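# Fold a napkin diagonally into a flat triangle

## Task

Fold the napkin diagonally, bringing one corner onto the opposite one, so it becomes a low, flat triangle. The triangle's three points must be fully spread out and lie flat away from the crease, with the matched corners no more than about a thumb's width apart. The whole napkin must rest on the table without touching either arm's base or its mounting parts. The carried corner may be set down or dropped into place. The attempt fails if the napkin comes out of a gripper while that gripper is moving sideways quickly enough to throw it, even if the other gripper catches it. The fold must hold without the robot keeping it in place. At the end both arms, hands included, must hang in free air touching nothing during the final second after the scene has settled, and the scene must actually come to rest.

## Robot and tools

Robot and frame: two arms, left_arm and right_arm, each with six joints and a parallel gripper. All positions share one scene frame in metres. Its origin is on the tabletop midway between the arms, +x points out over the table, +z points up, and left_arm sits on the +y side. The names do not refer to sides of any image. Each gripper's fingers point along its own +z and open along its y. The reported end_effector_position is the point between the pads, about 1 cm short of the fingertips, and it gets less accurate at long reach. Orientation is given as end_effector_quat_wxyz.

Joint order: in every row and every per-joint list, each arm's joints go shoulder, elbow, waist, wrist pitch, wrist yaw, wrist roll. Trust this order only. Stated ranges in radians: waist -2.618 to 3.054, shoulder 0.000 to 3.142, elbow 0.000 to 3.142, wrist pitch -1.571 to 1.571, wrist yaw -1.571 to 1.571, wrist roll -2.094 to 2.094. The true ends can be up to 0.036 rad off either way.

The row: one flat list of 14 numbers, each in [-1, 1], covering both arms even if only one moves. The first 7 are left_arm: six joint offsets in the order above, then its opening. The last 7 are the same for right_arm. Joint numbers are scaled offsets, not angles. 1.0 equals 1.202 rad for the waist, 1.258 for the shoulder, 1.238 for the elbow, 2.073 for wrist pitch, and 2.022 for wrist yaw and for wrist roll. The opening is absolute, not an offset: +1 is fully open and -1 is closed.

execute_actions(actions): a list of actions. Each action is a table of up to 15 rows, and each row lasts one 1/30 s step. If the table is short, its last row repeats to fill 15 steps, so one action is 0.5 s. Every row's offsets count from the joint angles at the start of that action, not from the previous row. The first action of a call counts from the last angles reported in this scene. An empty list just returns the state and images. If a joint is asked to go more than 0.036 rad beyond its range end, that action is refused for both arms. If the first action fails this check or any action is malformed, the whole call is rejected and nothing moves.

move(target, speed, blocking): target is one 14-number row. Its offsets count from the Joint positions in the latest result that printed them, not from where the arm is when the move begins. All joints of both arms progress in step, so grippers trace curves, and distant grippers travel fast. speed is the peak rad/s of the joint with the longest travel, from 0.01 to 2, default 0.5. Paths take 0.5 to 10 s and are cut off at 10 s. Finger openings are applied at the start. Moves do not avoid obstacles or the other arm. A faster move, or a target set deeper past a contact, hits and presses harder. With blocking=false the result comes after 0.5 s while motion continues. You must then call wait or stop before sending new rows or moves.

wait(seconds) runs the scene for 0 to 10 s with the last commands held. It returns early if a running move ends. stop brakes a running move and needs room to do so, while the fingers keep moving. zoom_image(camera, region) enlarges part of the latest image. Cameras are cam_high, cam_low, cam_left_wrist and cam_right_wrist, each 504x504. region is [x0, y0, x1, y1] in pixels from the top-left, at most 504 by 504. The wrist cameras are fisheye. finished_scene(scene) ends scene 1 or 2 for good once the last command has been held.

Result lines: the state line gives each gripper's pose. Joint positions and Joint velocities give each arm's joints (rad, rad/s), then the pad gap (m; 0.094 is fully open). Joint targets shows the angles the joints are being driven toward. grip_measured is the opening on the command scale, with a fixed per-gripper error of about 1 mm. Torques are total drive output, noisy, and carry per-unit offsets. "joint sent to its limit" means a joint was clipped at its end; its absence does not prove more room. "joint command not followed" means a clearance check changed some joint targets. The move: line gives how it ended (done, off_target, moving, held, fault), limits=held or limits=none, and each arm's joint farthest from target. FAULT and MOTOR HOT lines report stops and heat.

Motion limits: on each step a joint target may lead the measured angle by at most 0.202 rad (waist), 0.258 (shoulder), 0.238 (elbow), 0.573 (wrist pitch) or 0.522 (yaw, roll). Targets that would shift a gripper over 70 mm are scaled back. Large changes may need several actions. An unfinished motion may stall, so resend the rest. Zero offsets can let an arm droop. To hold it, send offsets back to the wanted angles, then zeros, and adjust if it still sags. The robot keeps its last command while you think.

Gripping: to hold cloth, command roughly 0.03 below grip_measured. Thin material gets less force.

Avoid: arms striking or pushing each other, slams, hard presses, drops, and releasing while moving sideways fast. Holding loads heats motors. At 90 °C an arm stops for 10 s, and at 100 °C it goes limp and falls. Finish with both grippers open and raised clear of the napkin and table.

Each tool is called after "Request:" as name([rows], argument=value, ...), one row to a line, values as JSON.

## Session

Request:
execute_actions(actions=[])

Scene clock: 0.00 s.
left_arm: end_effector_position=(+0.3538, +0.3678, +0.4057) grip_measured=+1.000 end_effector_quat_wxyz=(+0.705, +0.007, +0.710, +0.001) | right_arm: end_effector_position=(+0.4202, +0.0073, +0.1423) grip_measured=-0.974 end_effector_quat_wxyz=(+0.301, -0.299, +0.900, +0.101)
Joint names: [shoulder, elbow, waist, wrist pitch, wrist yaw, wrist roll]
Joint positions: left_arm=[ 1.036  1.043  0.003 -0.014 -0.004  0.01   0.094] | right_arm=[ 1.787  1.406  0.546 -0.544 -0.036 -0.045  0.001]
Joint velocities: left_arm=[-0.012  0.002 -0.002 -0.051 -0.022 -0.037  0.   ] | right_arm=[-0.002 -0.007  0.017 -0.007 -0.022  0.007  0.   ]
Joint torques (N m, as the arm reports them, + toward a larger angle): no reading
Motor temperatures (°C, as the motors report them): left_arm=[28 26 26 27 27 28] | right_arm=[27 27 30 28 28 27]
Joint targets: left_arm=[1.027 1.057 0.003 -0.003 -0.004 0.008] | right_arm=[1.770 1.420 0.546 -0.534 -0.039 -0.044]

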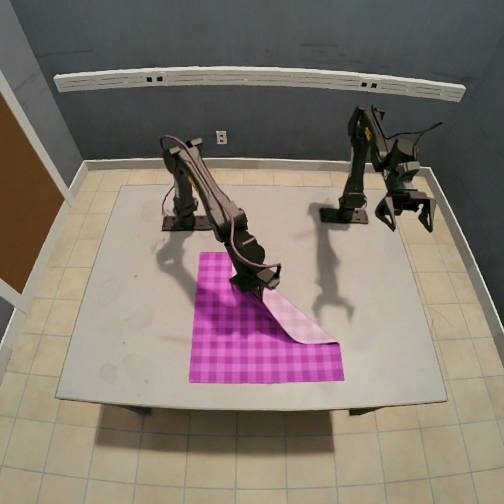

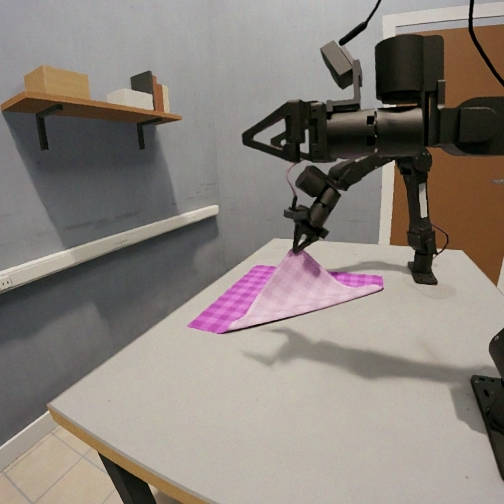

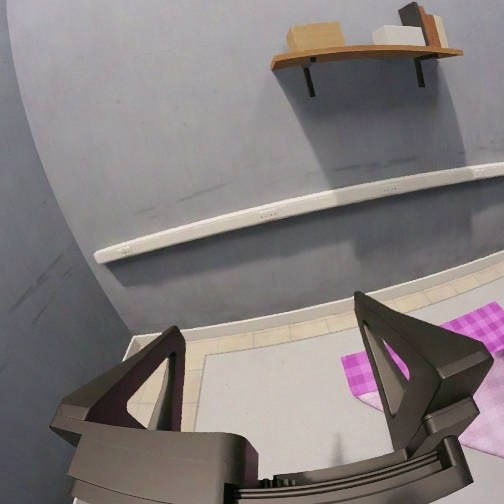

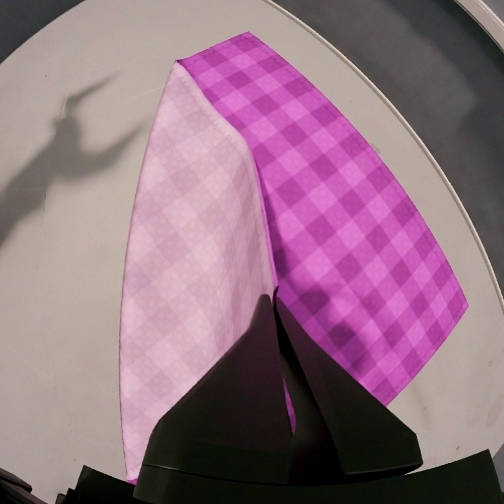

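Request:
move(target=[-0.007,0.011,0,0.005,0,0,1, 0.21,0.117,-0.243,0.075,0,0,-1], speed=0.15)

Scene clock: 9.20 s.
left_arm: end_effector_position=(+0.3538, +0.3678, +0.4056) grip_measured=+1.000 end_effector_quat_wxyz=(+0.705, +0.007, +0.710, +0.001) | right_arm: end_effector_position=(+0.5291, -0.1008, +0.0742) grip_measured=-0.974 end_effector_quat_wxyz=(+0.296, -0.167, +0.939, +0.054)
Joint names: [shoulder, elbow, waist, wrist pitch, wrist yaw, wrist roll]
Joint positions: left_arm=[ 1.036  1.043  0.003 -0.014 -0.004  0.01   0.094] | right_arm=[ 2.056  1.515  0.258 -0.419 -0.036 -0.045  0.001]
Joint velocities: left_arm=[ 0.007  0.002  0.007 -0.022  0.051  0.007  0.   ] | right_arm=[-0.012 -0.022 -0.002 -0.066  0.022 -0.051  0.   ]
Joint torques (N m, as the arm reports them, + toward a larger angle): left_arm=[-2.88  7.48 -0.04  1.72 -0.01  0.02] | right_arm=[-11.45  11.45  -0.28   1.7   -0.01  -0.02]
Motor temperatures (°C, as the motors report them): left_arm=[28 28 26 30 27 28] | right_arm=[30 29 30 30 28 27]
Joint targets: left_arm=[1.028 1.057 0.003 -0.003 -0.004 0.010] | right_arm=[2.051 1.550 0.254 -0.389 -0.036 -0.045]
move: off_target (right_arm); limits=none; left_arm: farthest joint: the elbow, 0.014 radians from its target (0.014 radians at the start); right_arm: farthest joint: the elbow, 0.036 radians from its target (0.145 radians at the start)

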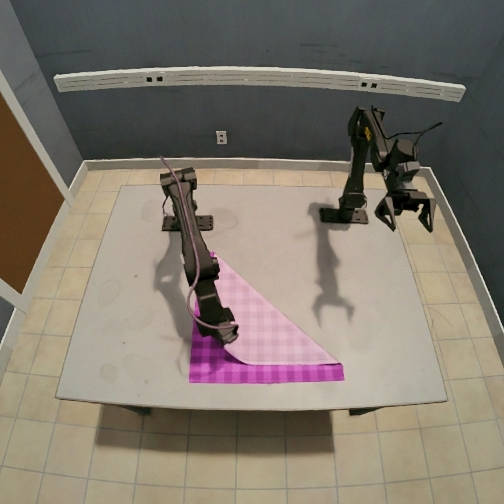

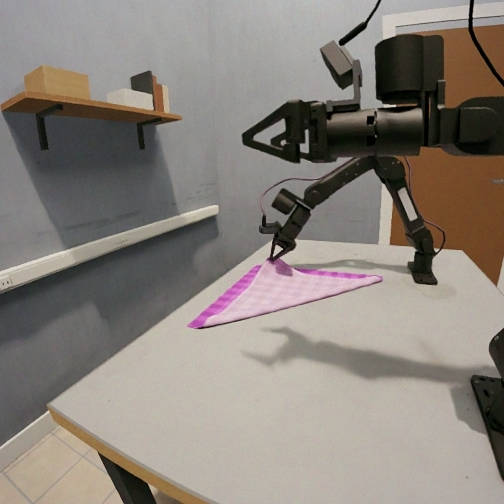

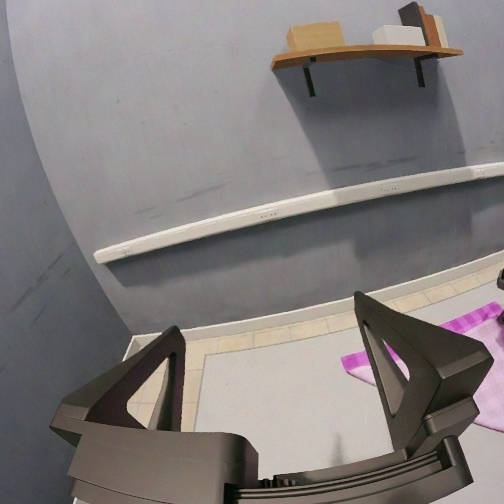

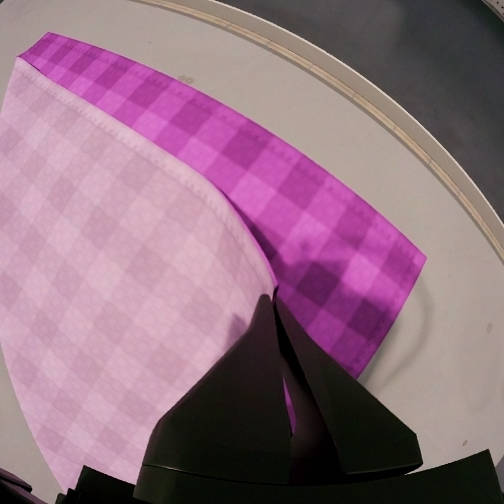

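Request:
move(target=[-0.007,0.011,0,0.005,0,0,1, 0.221,0.326,-0.13,-0.036,0,0,-1], speed=0.2)

Scene clock: 13.70 s.
left_arm: end_effector_position=(+0.3538, +0.3678, +0.4055) grip_measured=+1.000 end_effector_quat_wxyz=(+0.704, +0.007, +0.710, +0.001) | right_arm: end_effector_position=(+0.6166, -0.1680, +0.0543) grip_measured=-0.974 end_effector_quat_wxyz=(+0.309, -0.096, +0.946, +0.032)
Joint names: [shoulder, elbow, waist, wrist pitch, wrist yaw, wrist roll]
Joint positions: left_arm=[ 1.036  1.043  0.003 -0.014 -0.004  0.01   0.094] | right_arm=[ 2.338  1.883  0.107 -0.485 -0.036 -0.045  0.001]
Joint velocities: left_arm=[-0.002  0.007  0.022 -0.037 -0.007 -0.007  0.   ] | right_arm=[ 0.007 -0.007  0.007  0.007 -0.007  0.007  0.   ]
Joint torques (N m, as the arm reports them, + toward a larger angle): left_arm=[-2.88  7.39 -0.04  1.68  0.    0.01] | right_arm=[-13.72  11.6   -0.42   1.3    0.    -0.02]
Motor temperatures (°C, as the motors report them): left_arm=[28 28 26 30 27 28] | right_arm=[31 30 30 30 28 27]
Joint targets: left_arm=[1.028 1.057 0.003 -0.003 -0.004 0.010] | right_arm=[2.334 1.918 0.102 -0.493 -0.036 -0.045]
move: off_target (right_arm); limits=none; left_arm: farthest joint: the elbow, 0.014 radians from its target (0.014 radians at the start); right_arm: farthest joint: the elbow, 0.035 radians from its target (0.404 radians at the start)

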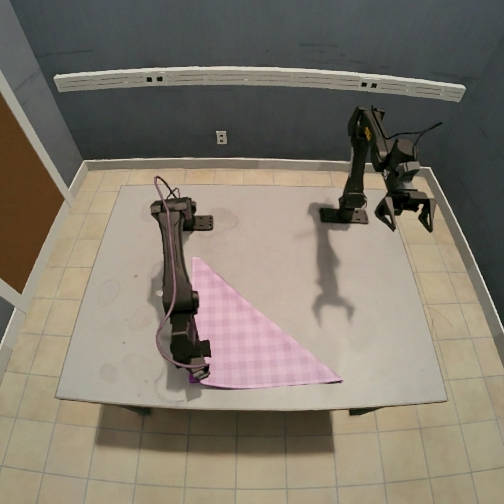

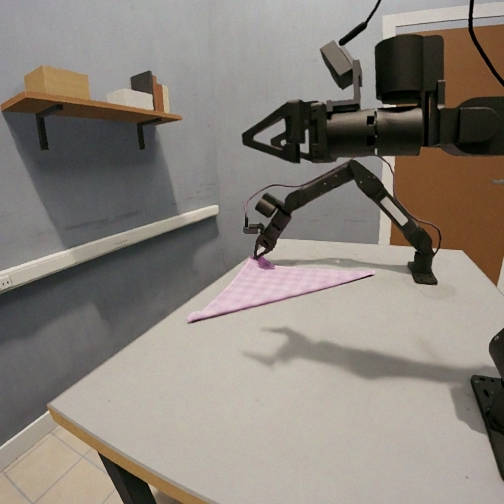

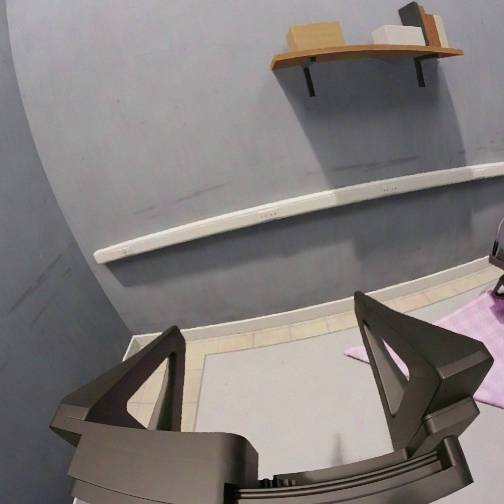

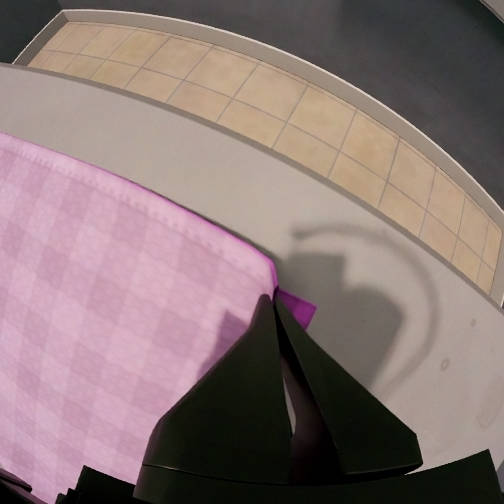

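Request:
zoom_image(camera="cam_high", region=[150, 240, 360, 410])

Request:
zoom_image(camera="cam_low", region=[180, 210, 390, 330])

Region (150, 240, 360, 410) of cam_high's 504x504 image, scaled by 2.400, with more detail than that image has; it fills the top 408 rows of this view, and the rest is white.

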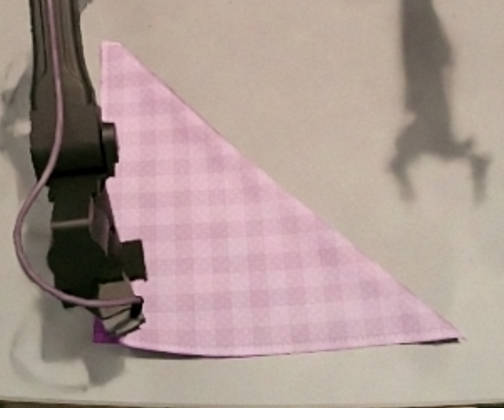

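Region (180, 210, 390, 330) of cam_low's 504x504 image, scaled by 2.400, with more detail than that image has; it fills the top 288 rows of this view, and the rest is white.

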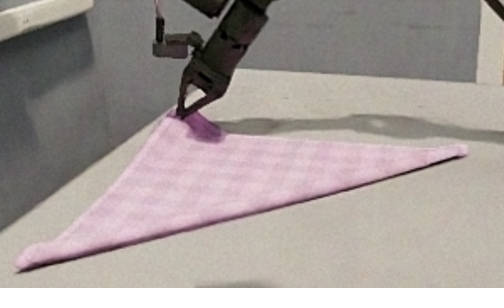

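Request:
move(target=[-0.007,0.011,0,0.005,0,0,1, -0.458,0.008,0.389,-0.256,0,0,-1], speed=0.25)

Scene clock: 20.77 s.
left_arm: end_effector_position=(+0.3538, +0.3678, +0.4053) grip_measured=+1.000 end_effector_quat_wxyz=(+0.704, +0.007, +0.710, +0.001) | right_arm: end_effector_position=(+0.4063, +0.0116, +0.2637) grip_measured=-0.974 end_effector_quat_wxyz=(+0.307, -0.309, +0.894, +0.106)
Joint names: [shoulder, elbow, waist, wrist pitch, wrist yaw, wrist roll]
Joint positions: left_arm=[ 1.036  1.043  0.003 -0.015 -0.004  0.01   0.094] | right_arm=[ 1.786  1.883  0.571 -1.008 -0.035 -0.045  0.001]
Joint velocities: left_arm=[ 0.002  0.002 -0.007 -0.037 -0.022 -0.022  0.   ] | right_arm=[ 0.007  0.022 -0.007  0.007 -0.037 -0.007  0.001]
Joint torques (N m, as the arm reports them, + toward a larger angle): left_arm=[-2.85  7.51 -0.01  1.69  0.03  0.01] | right_arm=[-10.45   9.13   0.35   1.36  -0.01  -0.02]
Motor temperatures (°C, as the motors report them): left_arm=[28 29 26 31 27 28] | right_arm=[34 30 30 30 28 27]
Joint targets: left_arm=[1.028 1.057 0.003 -0.004 -0.004 0.010] | right_arm=[1.762 1.893 0.574 -1.015 -0.036 -0.045]
move: off_target (right_arm); limits=none; left_arm: farthest joint: the elbow, 0.014 radians from its target (0.014 radians at the start); right_arm: farthest joint: the shoulder, 0.024 radians from its target (0.576 radians at the start)

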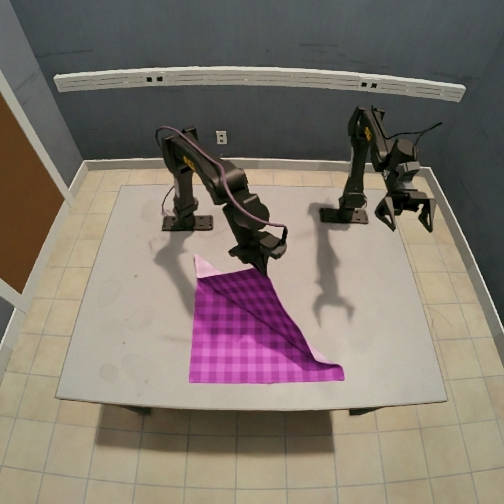

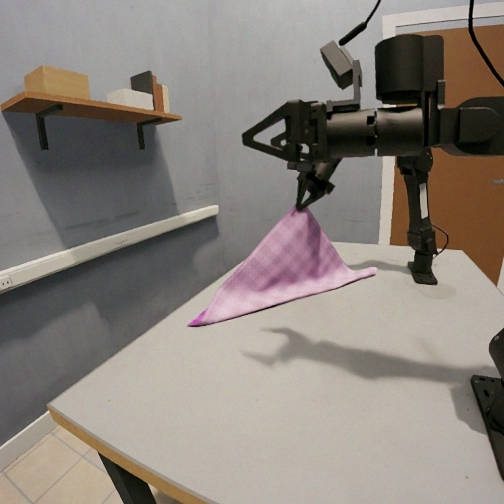

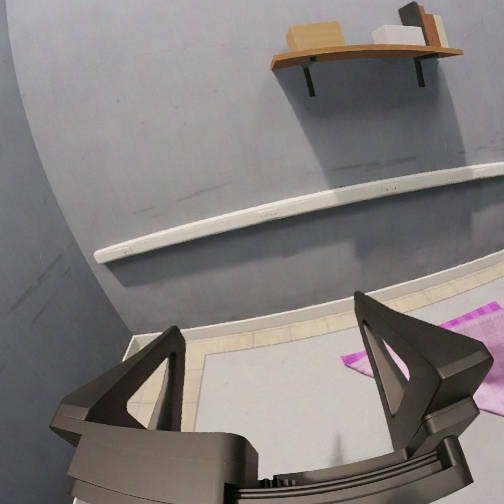

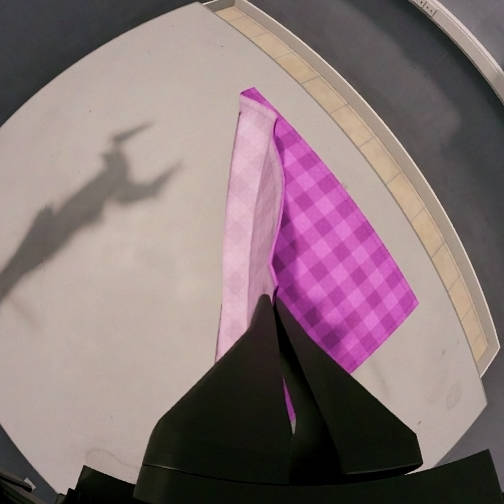

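Request:
move(target=[-0.007,0.011,0,0.005,0,0,1, -0.015,0.01,0.18,0,0,0,-1], speed=0.2)

Request:
zoom_image(camera="cam_high", region=[150, 230, 360, 400])

Scene clock: 23.10 s.
left_arm: end_effector_position=(+0.3538, +0.3678, +0.4053) grip_measured=+1.000 end_effector_quat_wxyz=(+0.704, +0.007, +0.710, +0.001) | right_arm: end_effector_position=(+0.3401, +0.0853, +0.2636) grip_measured=-0.974 end_effector_quat_wxyz=(+0.294, -0.403, +0.856, +0.137)
Joint names: [shoulder, elbow, waist, wrist pitch, wrist yaw, wrist roll]
Joint positions: left_arm=[ 1.036  1.043  0.003 -0.015 -0.004  0.01   0.094] | right_arm=[ 1.786  1.883  0.784 -1.008 -0.034 -0.045  0.001]
Joint velocities: left_arm=[-0.017 -0.022  0.002 -0.081 -0.022 -0.037  0.   ] | right_arm=[-0.017 -0.007 -0.002  0.007 -0.051 -0.051 -0.   ]
Joint torques (N m, as the arm reports them, + toward a larger angle): left_arm=[-2.9   7.48 -0.09  1.69 -0.01  0.  ] | right_arm=[-10.02   9.29   0.36   1.46  -0.01  -0.02]
Motor temperatures (°C, as the motors report them): left_arm=[28 29 26 32 27 28] | right_arm=[34 30 30 30 28 27]
Joint targets: left_arm=[1.028 1.057 0.003 -0.004 -0.004 0.010] | right_arm=[1.767 1.896 0.787 -1.008 -0.035 -0.045]
move: done; limits=none; left_arm: farthest joint: the elbow, 0.014 radians from its target (0.014 radians at the start); right_arm: farthest joint: the shoulder, 0.019 radians from its target (0.019 radians at the start)

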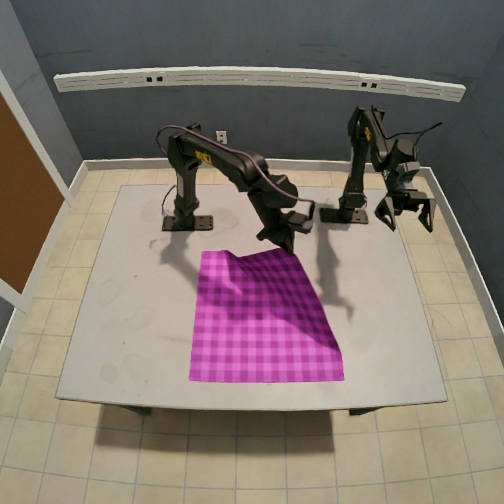

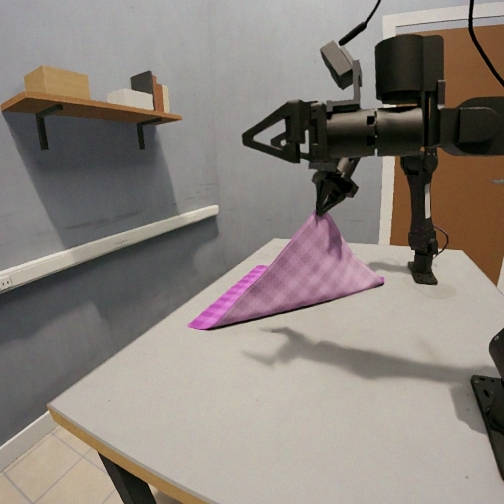

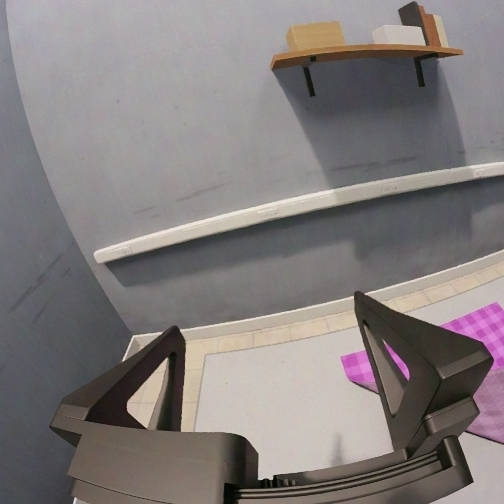

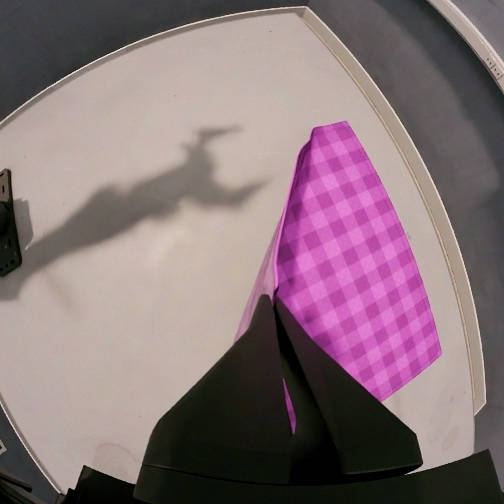

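Region (150, 230, 360, 400) of cam_high's 504x504 image, scaled by 2.400, with more detail than that image has; it fills the top 408 rows of this view, and the rest is white.

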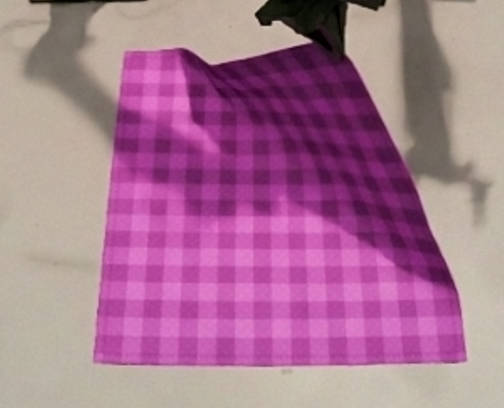

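Request:
move(target=[-0.007,0.011,0,0.005,0,0,1, 0.354,-0.124,-0.518,0.281,0,0,-1], speed=0.25)

Request:
zoom_image(camera="cam_high", region=[150, 230, 360, 400])

Scene clock: 27.47 s.
left_arm: end_effector_position=(+0.3538, +0.3678, +0.4051) grip_measured=+1.000 end_effector_quat_wxyz=(+0.704, +0.007, +0.710, +0.001) | right_arm: end_effector_position=(+0.5833, -0.1433, +0.0528) grip_measured=-0.974 end_effector_quat_wxyz=(+0.295, -0.120, +0.947, +0.038)
Joint names: [shoulder, elbow, waist, wrist pitch, wrist yaw, wrist roll]
Joint positions: left_arm=[ 1.036  1.043  0.003 -0.016 -0.004  0.01   0.094] | right_arm=[ 2.242  1.73   0.159 -0.456 -0.033 -0.045  0.001]
Joint velocities: left_arm=[-0.007 -0.002 -0.002 -0.037  0.022  0.007  0.   ] | right_arm=[-0.017  0.007 -0.002 -0.11   0.037 -0.066  0.   ]
Joint torques (N m, as the arm reports them, + toward a larger angle): left_arm=[-2.78  7.52  0.05  1.69  0.    0.  ] | right_arm=[-13.44   8.4    0.24   1.67  -0.01  -0.02]
Motor temperatures (°C, as the motors report them): left_arm=[28 29 26 32 27 28] | right_arm=[34 30 30 31 28 27]
Joint targets: left_arm=[1.028 1.057 0.003 -0.005 -0.004 0.010] | right_arm=[2.232 1.730 0.161 -0.426 -0.034 -0.045]
move: off_target (right_arm); limits=none; left_arm: farthest joint: the elbow, 0.014 radians from its target (0.014 radians at the start); right_arm: farthest joint: the wrist pitch, 0.030 radians from its target (0.583 radians at the start)

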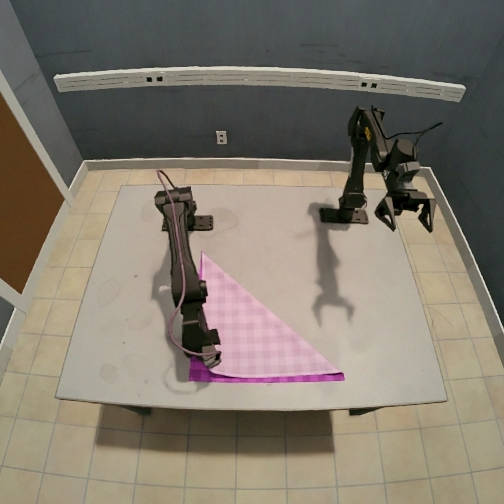

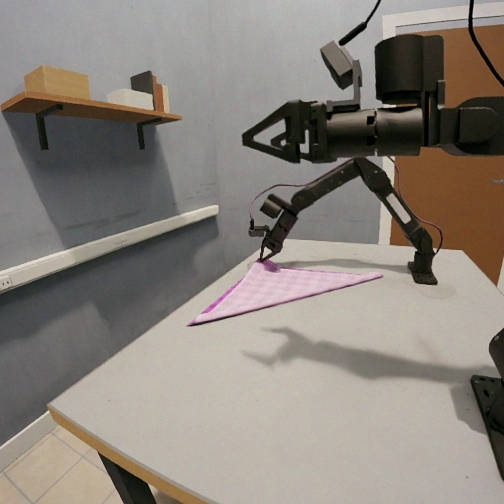

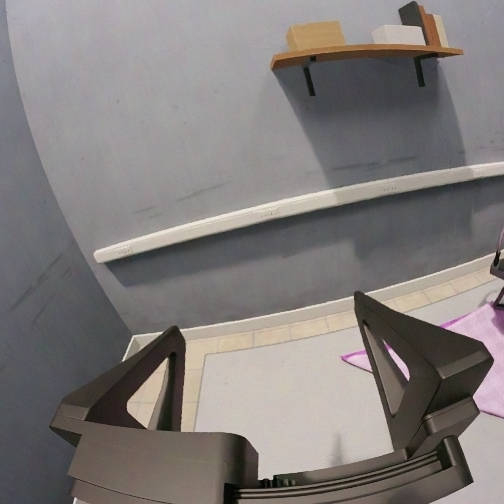

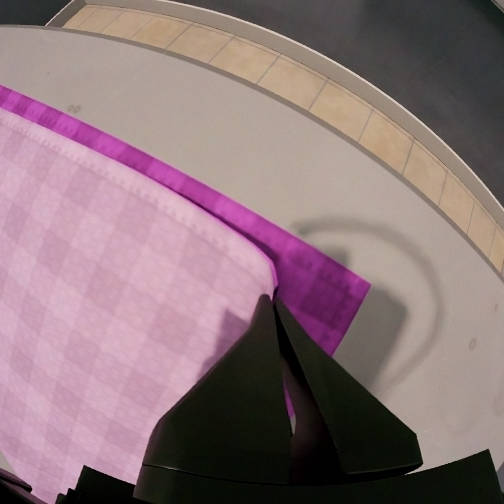

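Region (150, 230, 360, 400) of cam_high's 504x504 image, scaled by 2.400, with more detail than that image has; it fills the top 408 rows of this view, and the rest is white.

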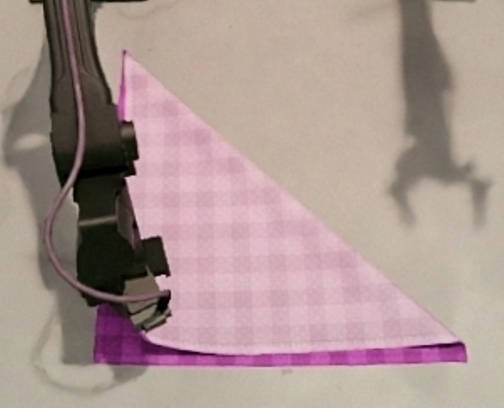

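Request:
move(target=[-0.007,0.011,0,0.005,0,0,1, 0.043,0.058,-0.053,0.014,0,0,-1], speed=0.08)

Request:
zoom_image(camera="cam_high", region=[150, 230, 360, 400])

Scene clock: 30.27 s.
left_arm: end_effector_position=(+0.3538, +0.3678, +0.4051) grip_measured=+1.000 end_effector_quat_wxyz=(+0.704, +0.007, +0.710, +0.001) | right_arm: end_effector_position=(+0.5958, -0.1748, +0.0361) grip_measured=-0.974 end_effector_quat_wxyz=(+0.287, -0.093, +0.953, +0.029)
Joint names: [shoulder, elbow, waist, wrist pitch, wrist yaw, wrist roll]
Joint positions: left_arm=[ 1.036  1.043  0.003 -0.016 -0.004  0.01   0.094] | right_arm=[ 2.3    1.768  0.101 -0.454 -0.033 -0.045  0.001]
Joint velocities: left_arm=[-0.022  0.007 -0.022  0.022 -0.022 -0.022  0.   ] | right_arm=[-0.022  0.017  0.007  0.037  0.037 -0.007  0.   ]
Joint torques (N m, as the arm reports them, + toward a larger angle): left_arm=[-2.88  7.44  0.    1.67  0.02  0.02] | right_arm=[-13.23  11.27  -0.49   1.62   0.    -0.01]
Motor temperatures (°C, as the motors report them): left_arm=[28 29 26 32 27 28] | right_arm=[35 30 30 31 28 27]
Joint targets: left_arm=[1.028 1.057 0.003 -0.005 -0.004 0.010] | right_arm=[2.297 1.802 0.095 -0.427 -0.033 -0.045]
move: off_target (right_arm); limits=none; left_arm: farthest joint: the elbow, 0.014 radians from its target (0.014 radians at the start); right_arm: farthest joint: the elbow, 0.033 radians from its target (0.072 radians at the start)

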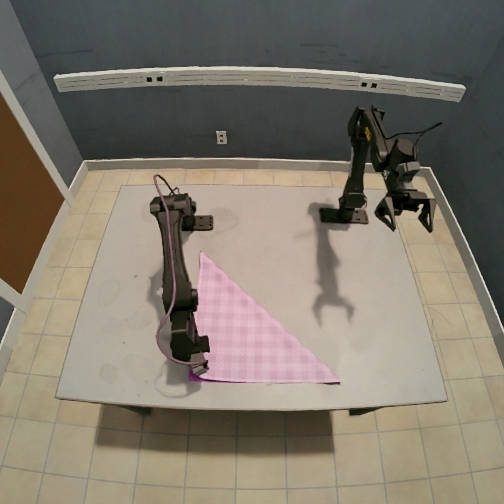

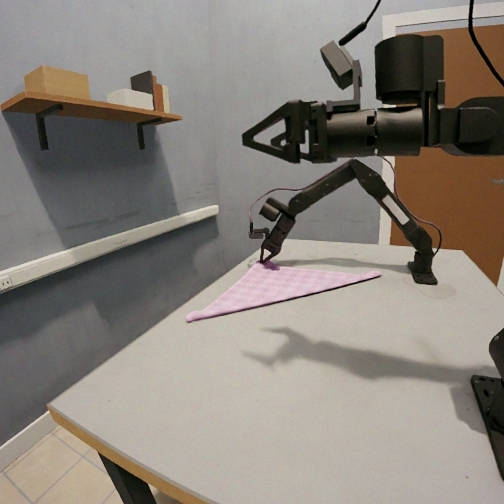

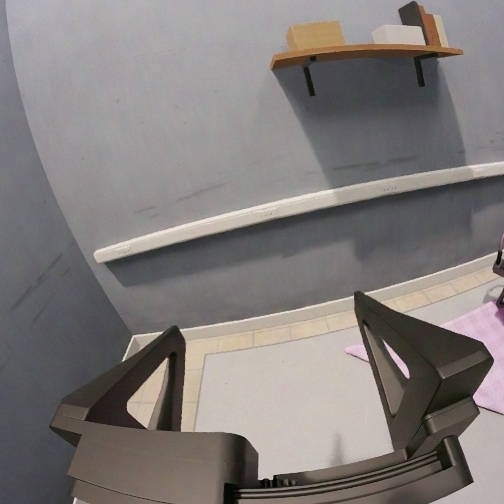

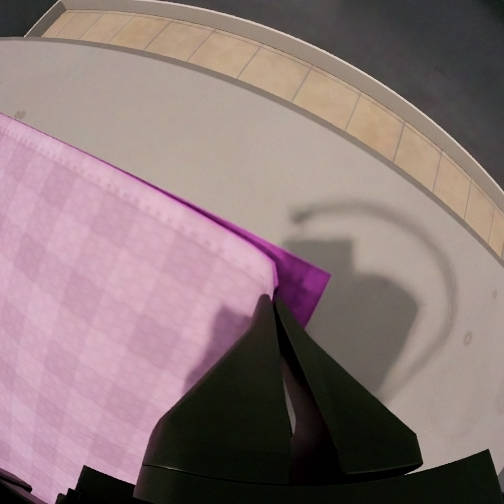

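Region (150, 230, 360, 400) of cam_high's 504x504 image, scaled by 2.400, with more detail than that image has; it fills the top 408 rows of this view, and the rest is white.

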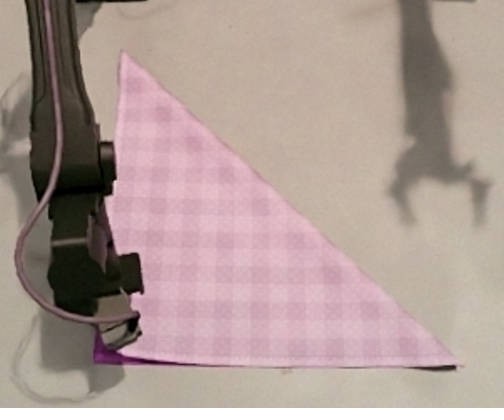

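Request:
move(target=[-0.007,0.011,0,0.005,0,0,1, -0.003,0.027,0,0.013,0,0,1], speed=0.08)

Scene clock: 31.97 s.
left_arm: end_effector_position=(+0.3538, +0.3678, +0.4050) grip_measured=+1.000 end_effector_quat_wxyz=(+0.704, +0.007, +0.710, +0.001) | right_arm: end_effector_position=(+0.5958, -0.1748, +0.0361) grip_measured=+1.000 end_effector_quat_wxyz=(+0.287, -0.093, +0.953, +0.029)
Joint names: [shoulder, elbow, waist, wrist pitch, wrist yaw, wrist roll]
Joint positions: left_arm=[ 1.036  1.043  0.003 -0.016 -0.004  0.01   0.094] | right_arm=[ 2.3    1.768  0.101 -0.454 -0.033 -0.045  0.094]
Joint velocities: left_arm=[-0.007 -0.002 -0.007 -0.022  0.022 -0.022  0.   ] | right_arm=[-0.002 -0.012  0.002 -0.051 -0.007 -0.022  0.   ]
Joint torques (N m, as the arm reports them, + toward a larger angle): left_arm=[-2.87  7.43 -0.08  1.69  0.01  0.02] | right_arm=[-13.25  11.26   0.03   1.62   0.    -0.02]
Motor temperatures (°C, as the motors report them): left_arm=[28 29 26 32 27 28] | right_arm=[35 31 30 31 28 27]
Joint targets: left_arm=[1.028 1.057 0.003 -0.006 -0.004 0.010] | right_arm=[2.296 1.802 0.101 -0.427 -0.033 -0.045]
move: off_target (right_arm); limits=none; left_arm: farthest joint: the elbow, 0.014 radians from its target (0.014 radians at the start); right_arm: farthest joint: the elbow, 0.033 radians from its target (0.033 radians at the start)

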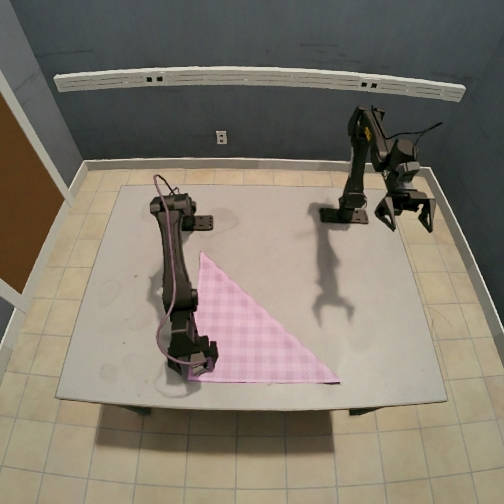

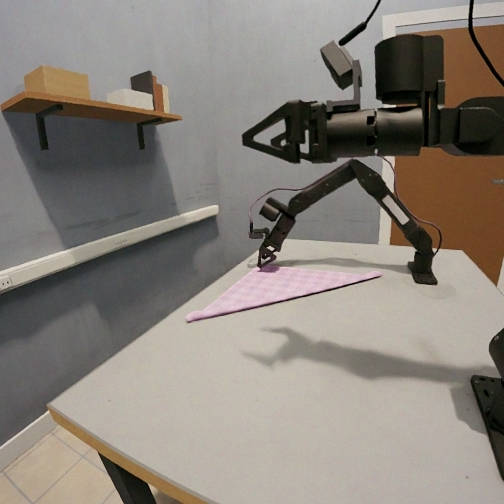

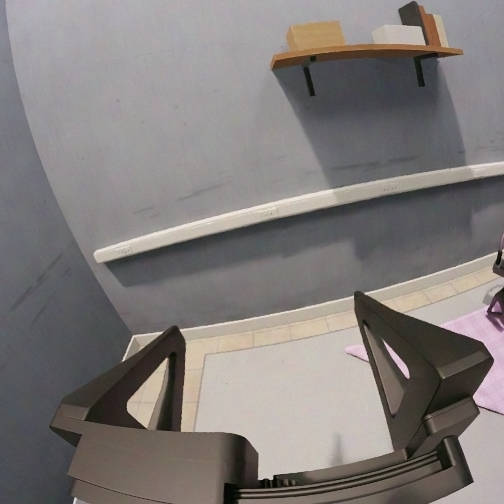

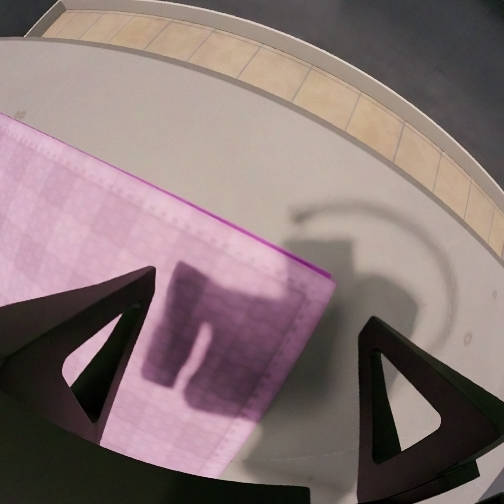

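Well matched. Lift away.

Request:
move(target=[-0.007,0.011,0,0.005,0,0,1, -0.25,0.027,0,0.013,0,0,1], speed=0.3)

Request:
finished_scene(scene=1)

Scene clock: 36.83 s.
left_arm: end_effector_position=(+0.3538, +0.3678, +0.4049) grip_measured=+1.000 end_effector_quat_wxyz=(+0.704, +0.007, +0.711, +0.001) | right_arm: end_effector_position=(+0.5971, -0.1746, +0.2003) grip_measured=+1.000 end_effector_quat_wxyz=(+0.426, -0.090, +0.899, +0.035)
Joint names: [shoulder, elbow, waist, wrist pitch, wrist yaw, wrist roll]
Joint positions: left_arm=[ 1.036  1.043  0.003 -0.017 -0.004  0.01   0.094] | right_arm=[ 2.008  1.768  0.101 -0.448 -0.033 -0.045  0.094]
Joint velocities: left_arm=[-0.002  0.002 -0.012 -0.022 -0.007  0.066  0.   ] | right_arm=[-0.007  0.012  0.007 -0.037  0.007 -0.022  0.   ]
Joint torques (N m, as the arm reports them, + toward a larger angle): left_arm=[-2.87  7.47 -0.01  1.7  -0.03  0.  ] | right_arm=[-12.91  11.88   0.03   1.95   0.    -0.02]
Motor temperatures (°C, as the motors report them): left_arm=[28 29 26 33 27 28] | right_arm=[36 31 30 32 28 27]
Joint targets: left_arm=[1.028 1.057 0.003 -0.006 -0.004 0.010] | right_arm=[1.985 1.802 0.101 -0.427 -0.033 -0.045]
move: off_target (right_arm); limits=none; left_arm: farthest joint: the elbow, 0.014 radians from its target (0.014 radians at the start); right_arm: farthest joint: the elbow, 0.033 radians from its target (0.033 radians at the start)

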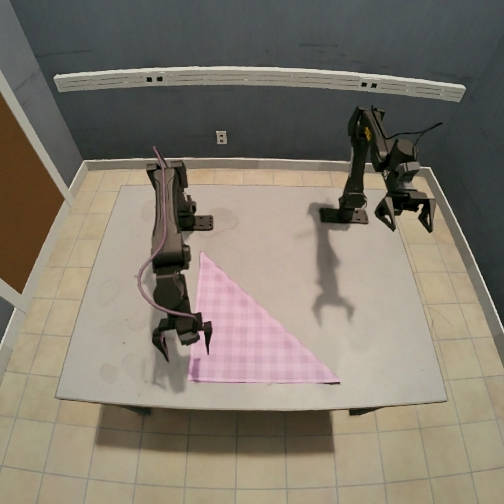

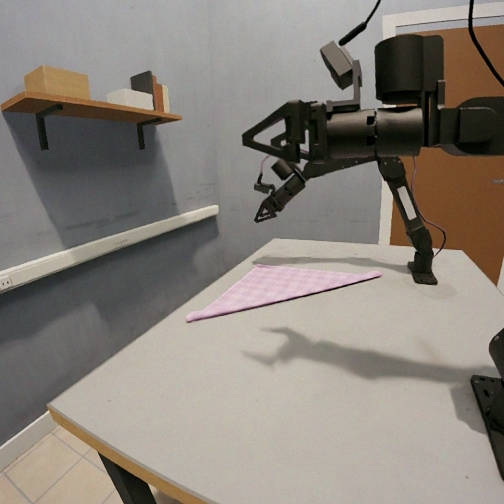

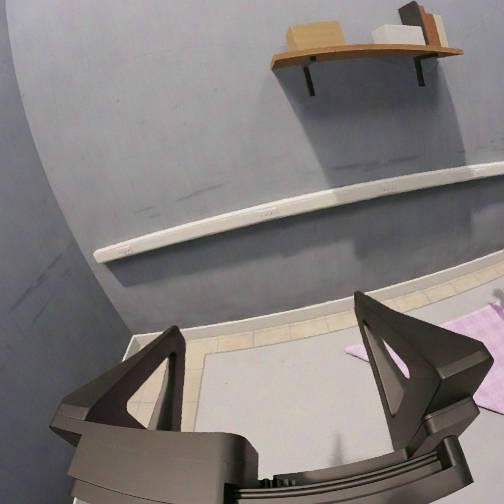

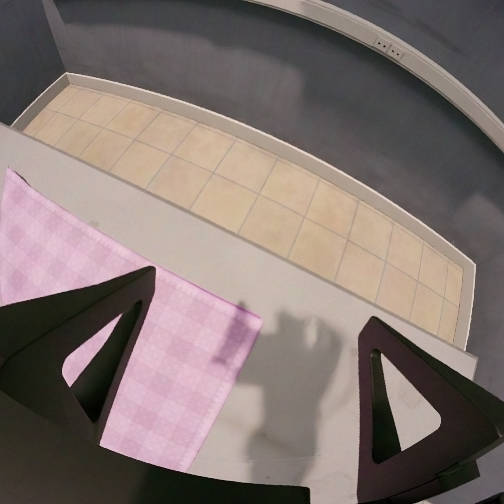

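The scene is finished: the task was done.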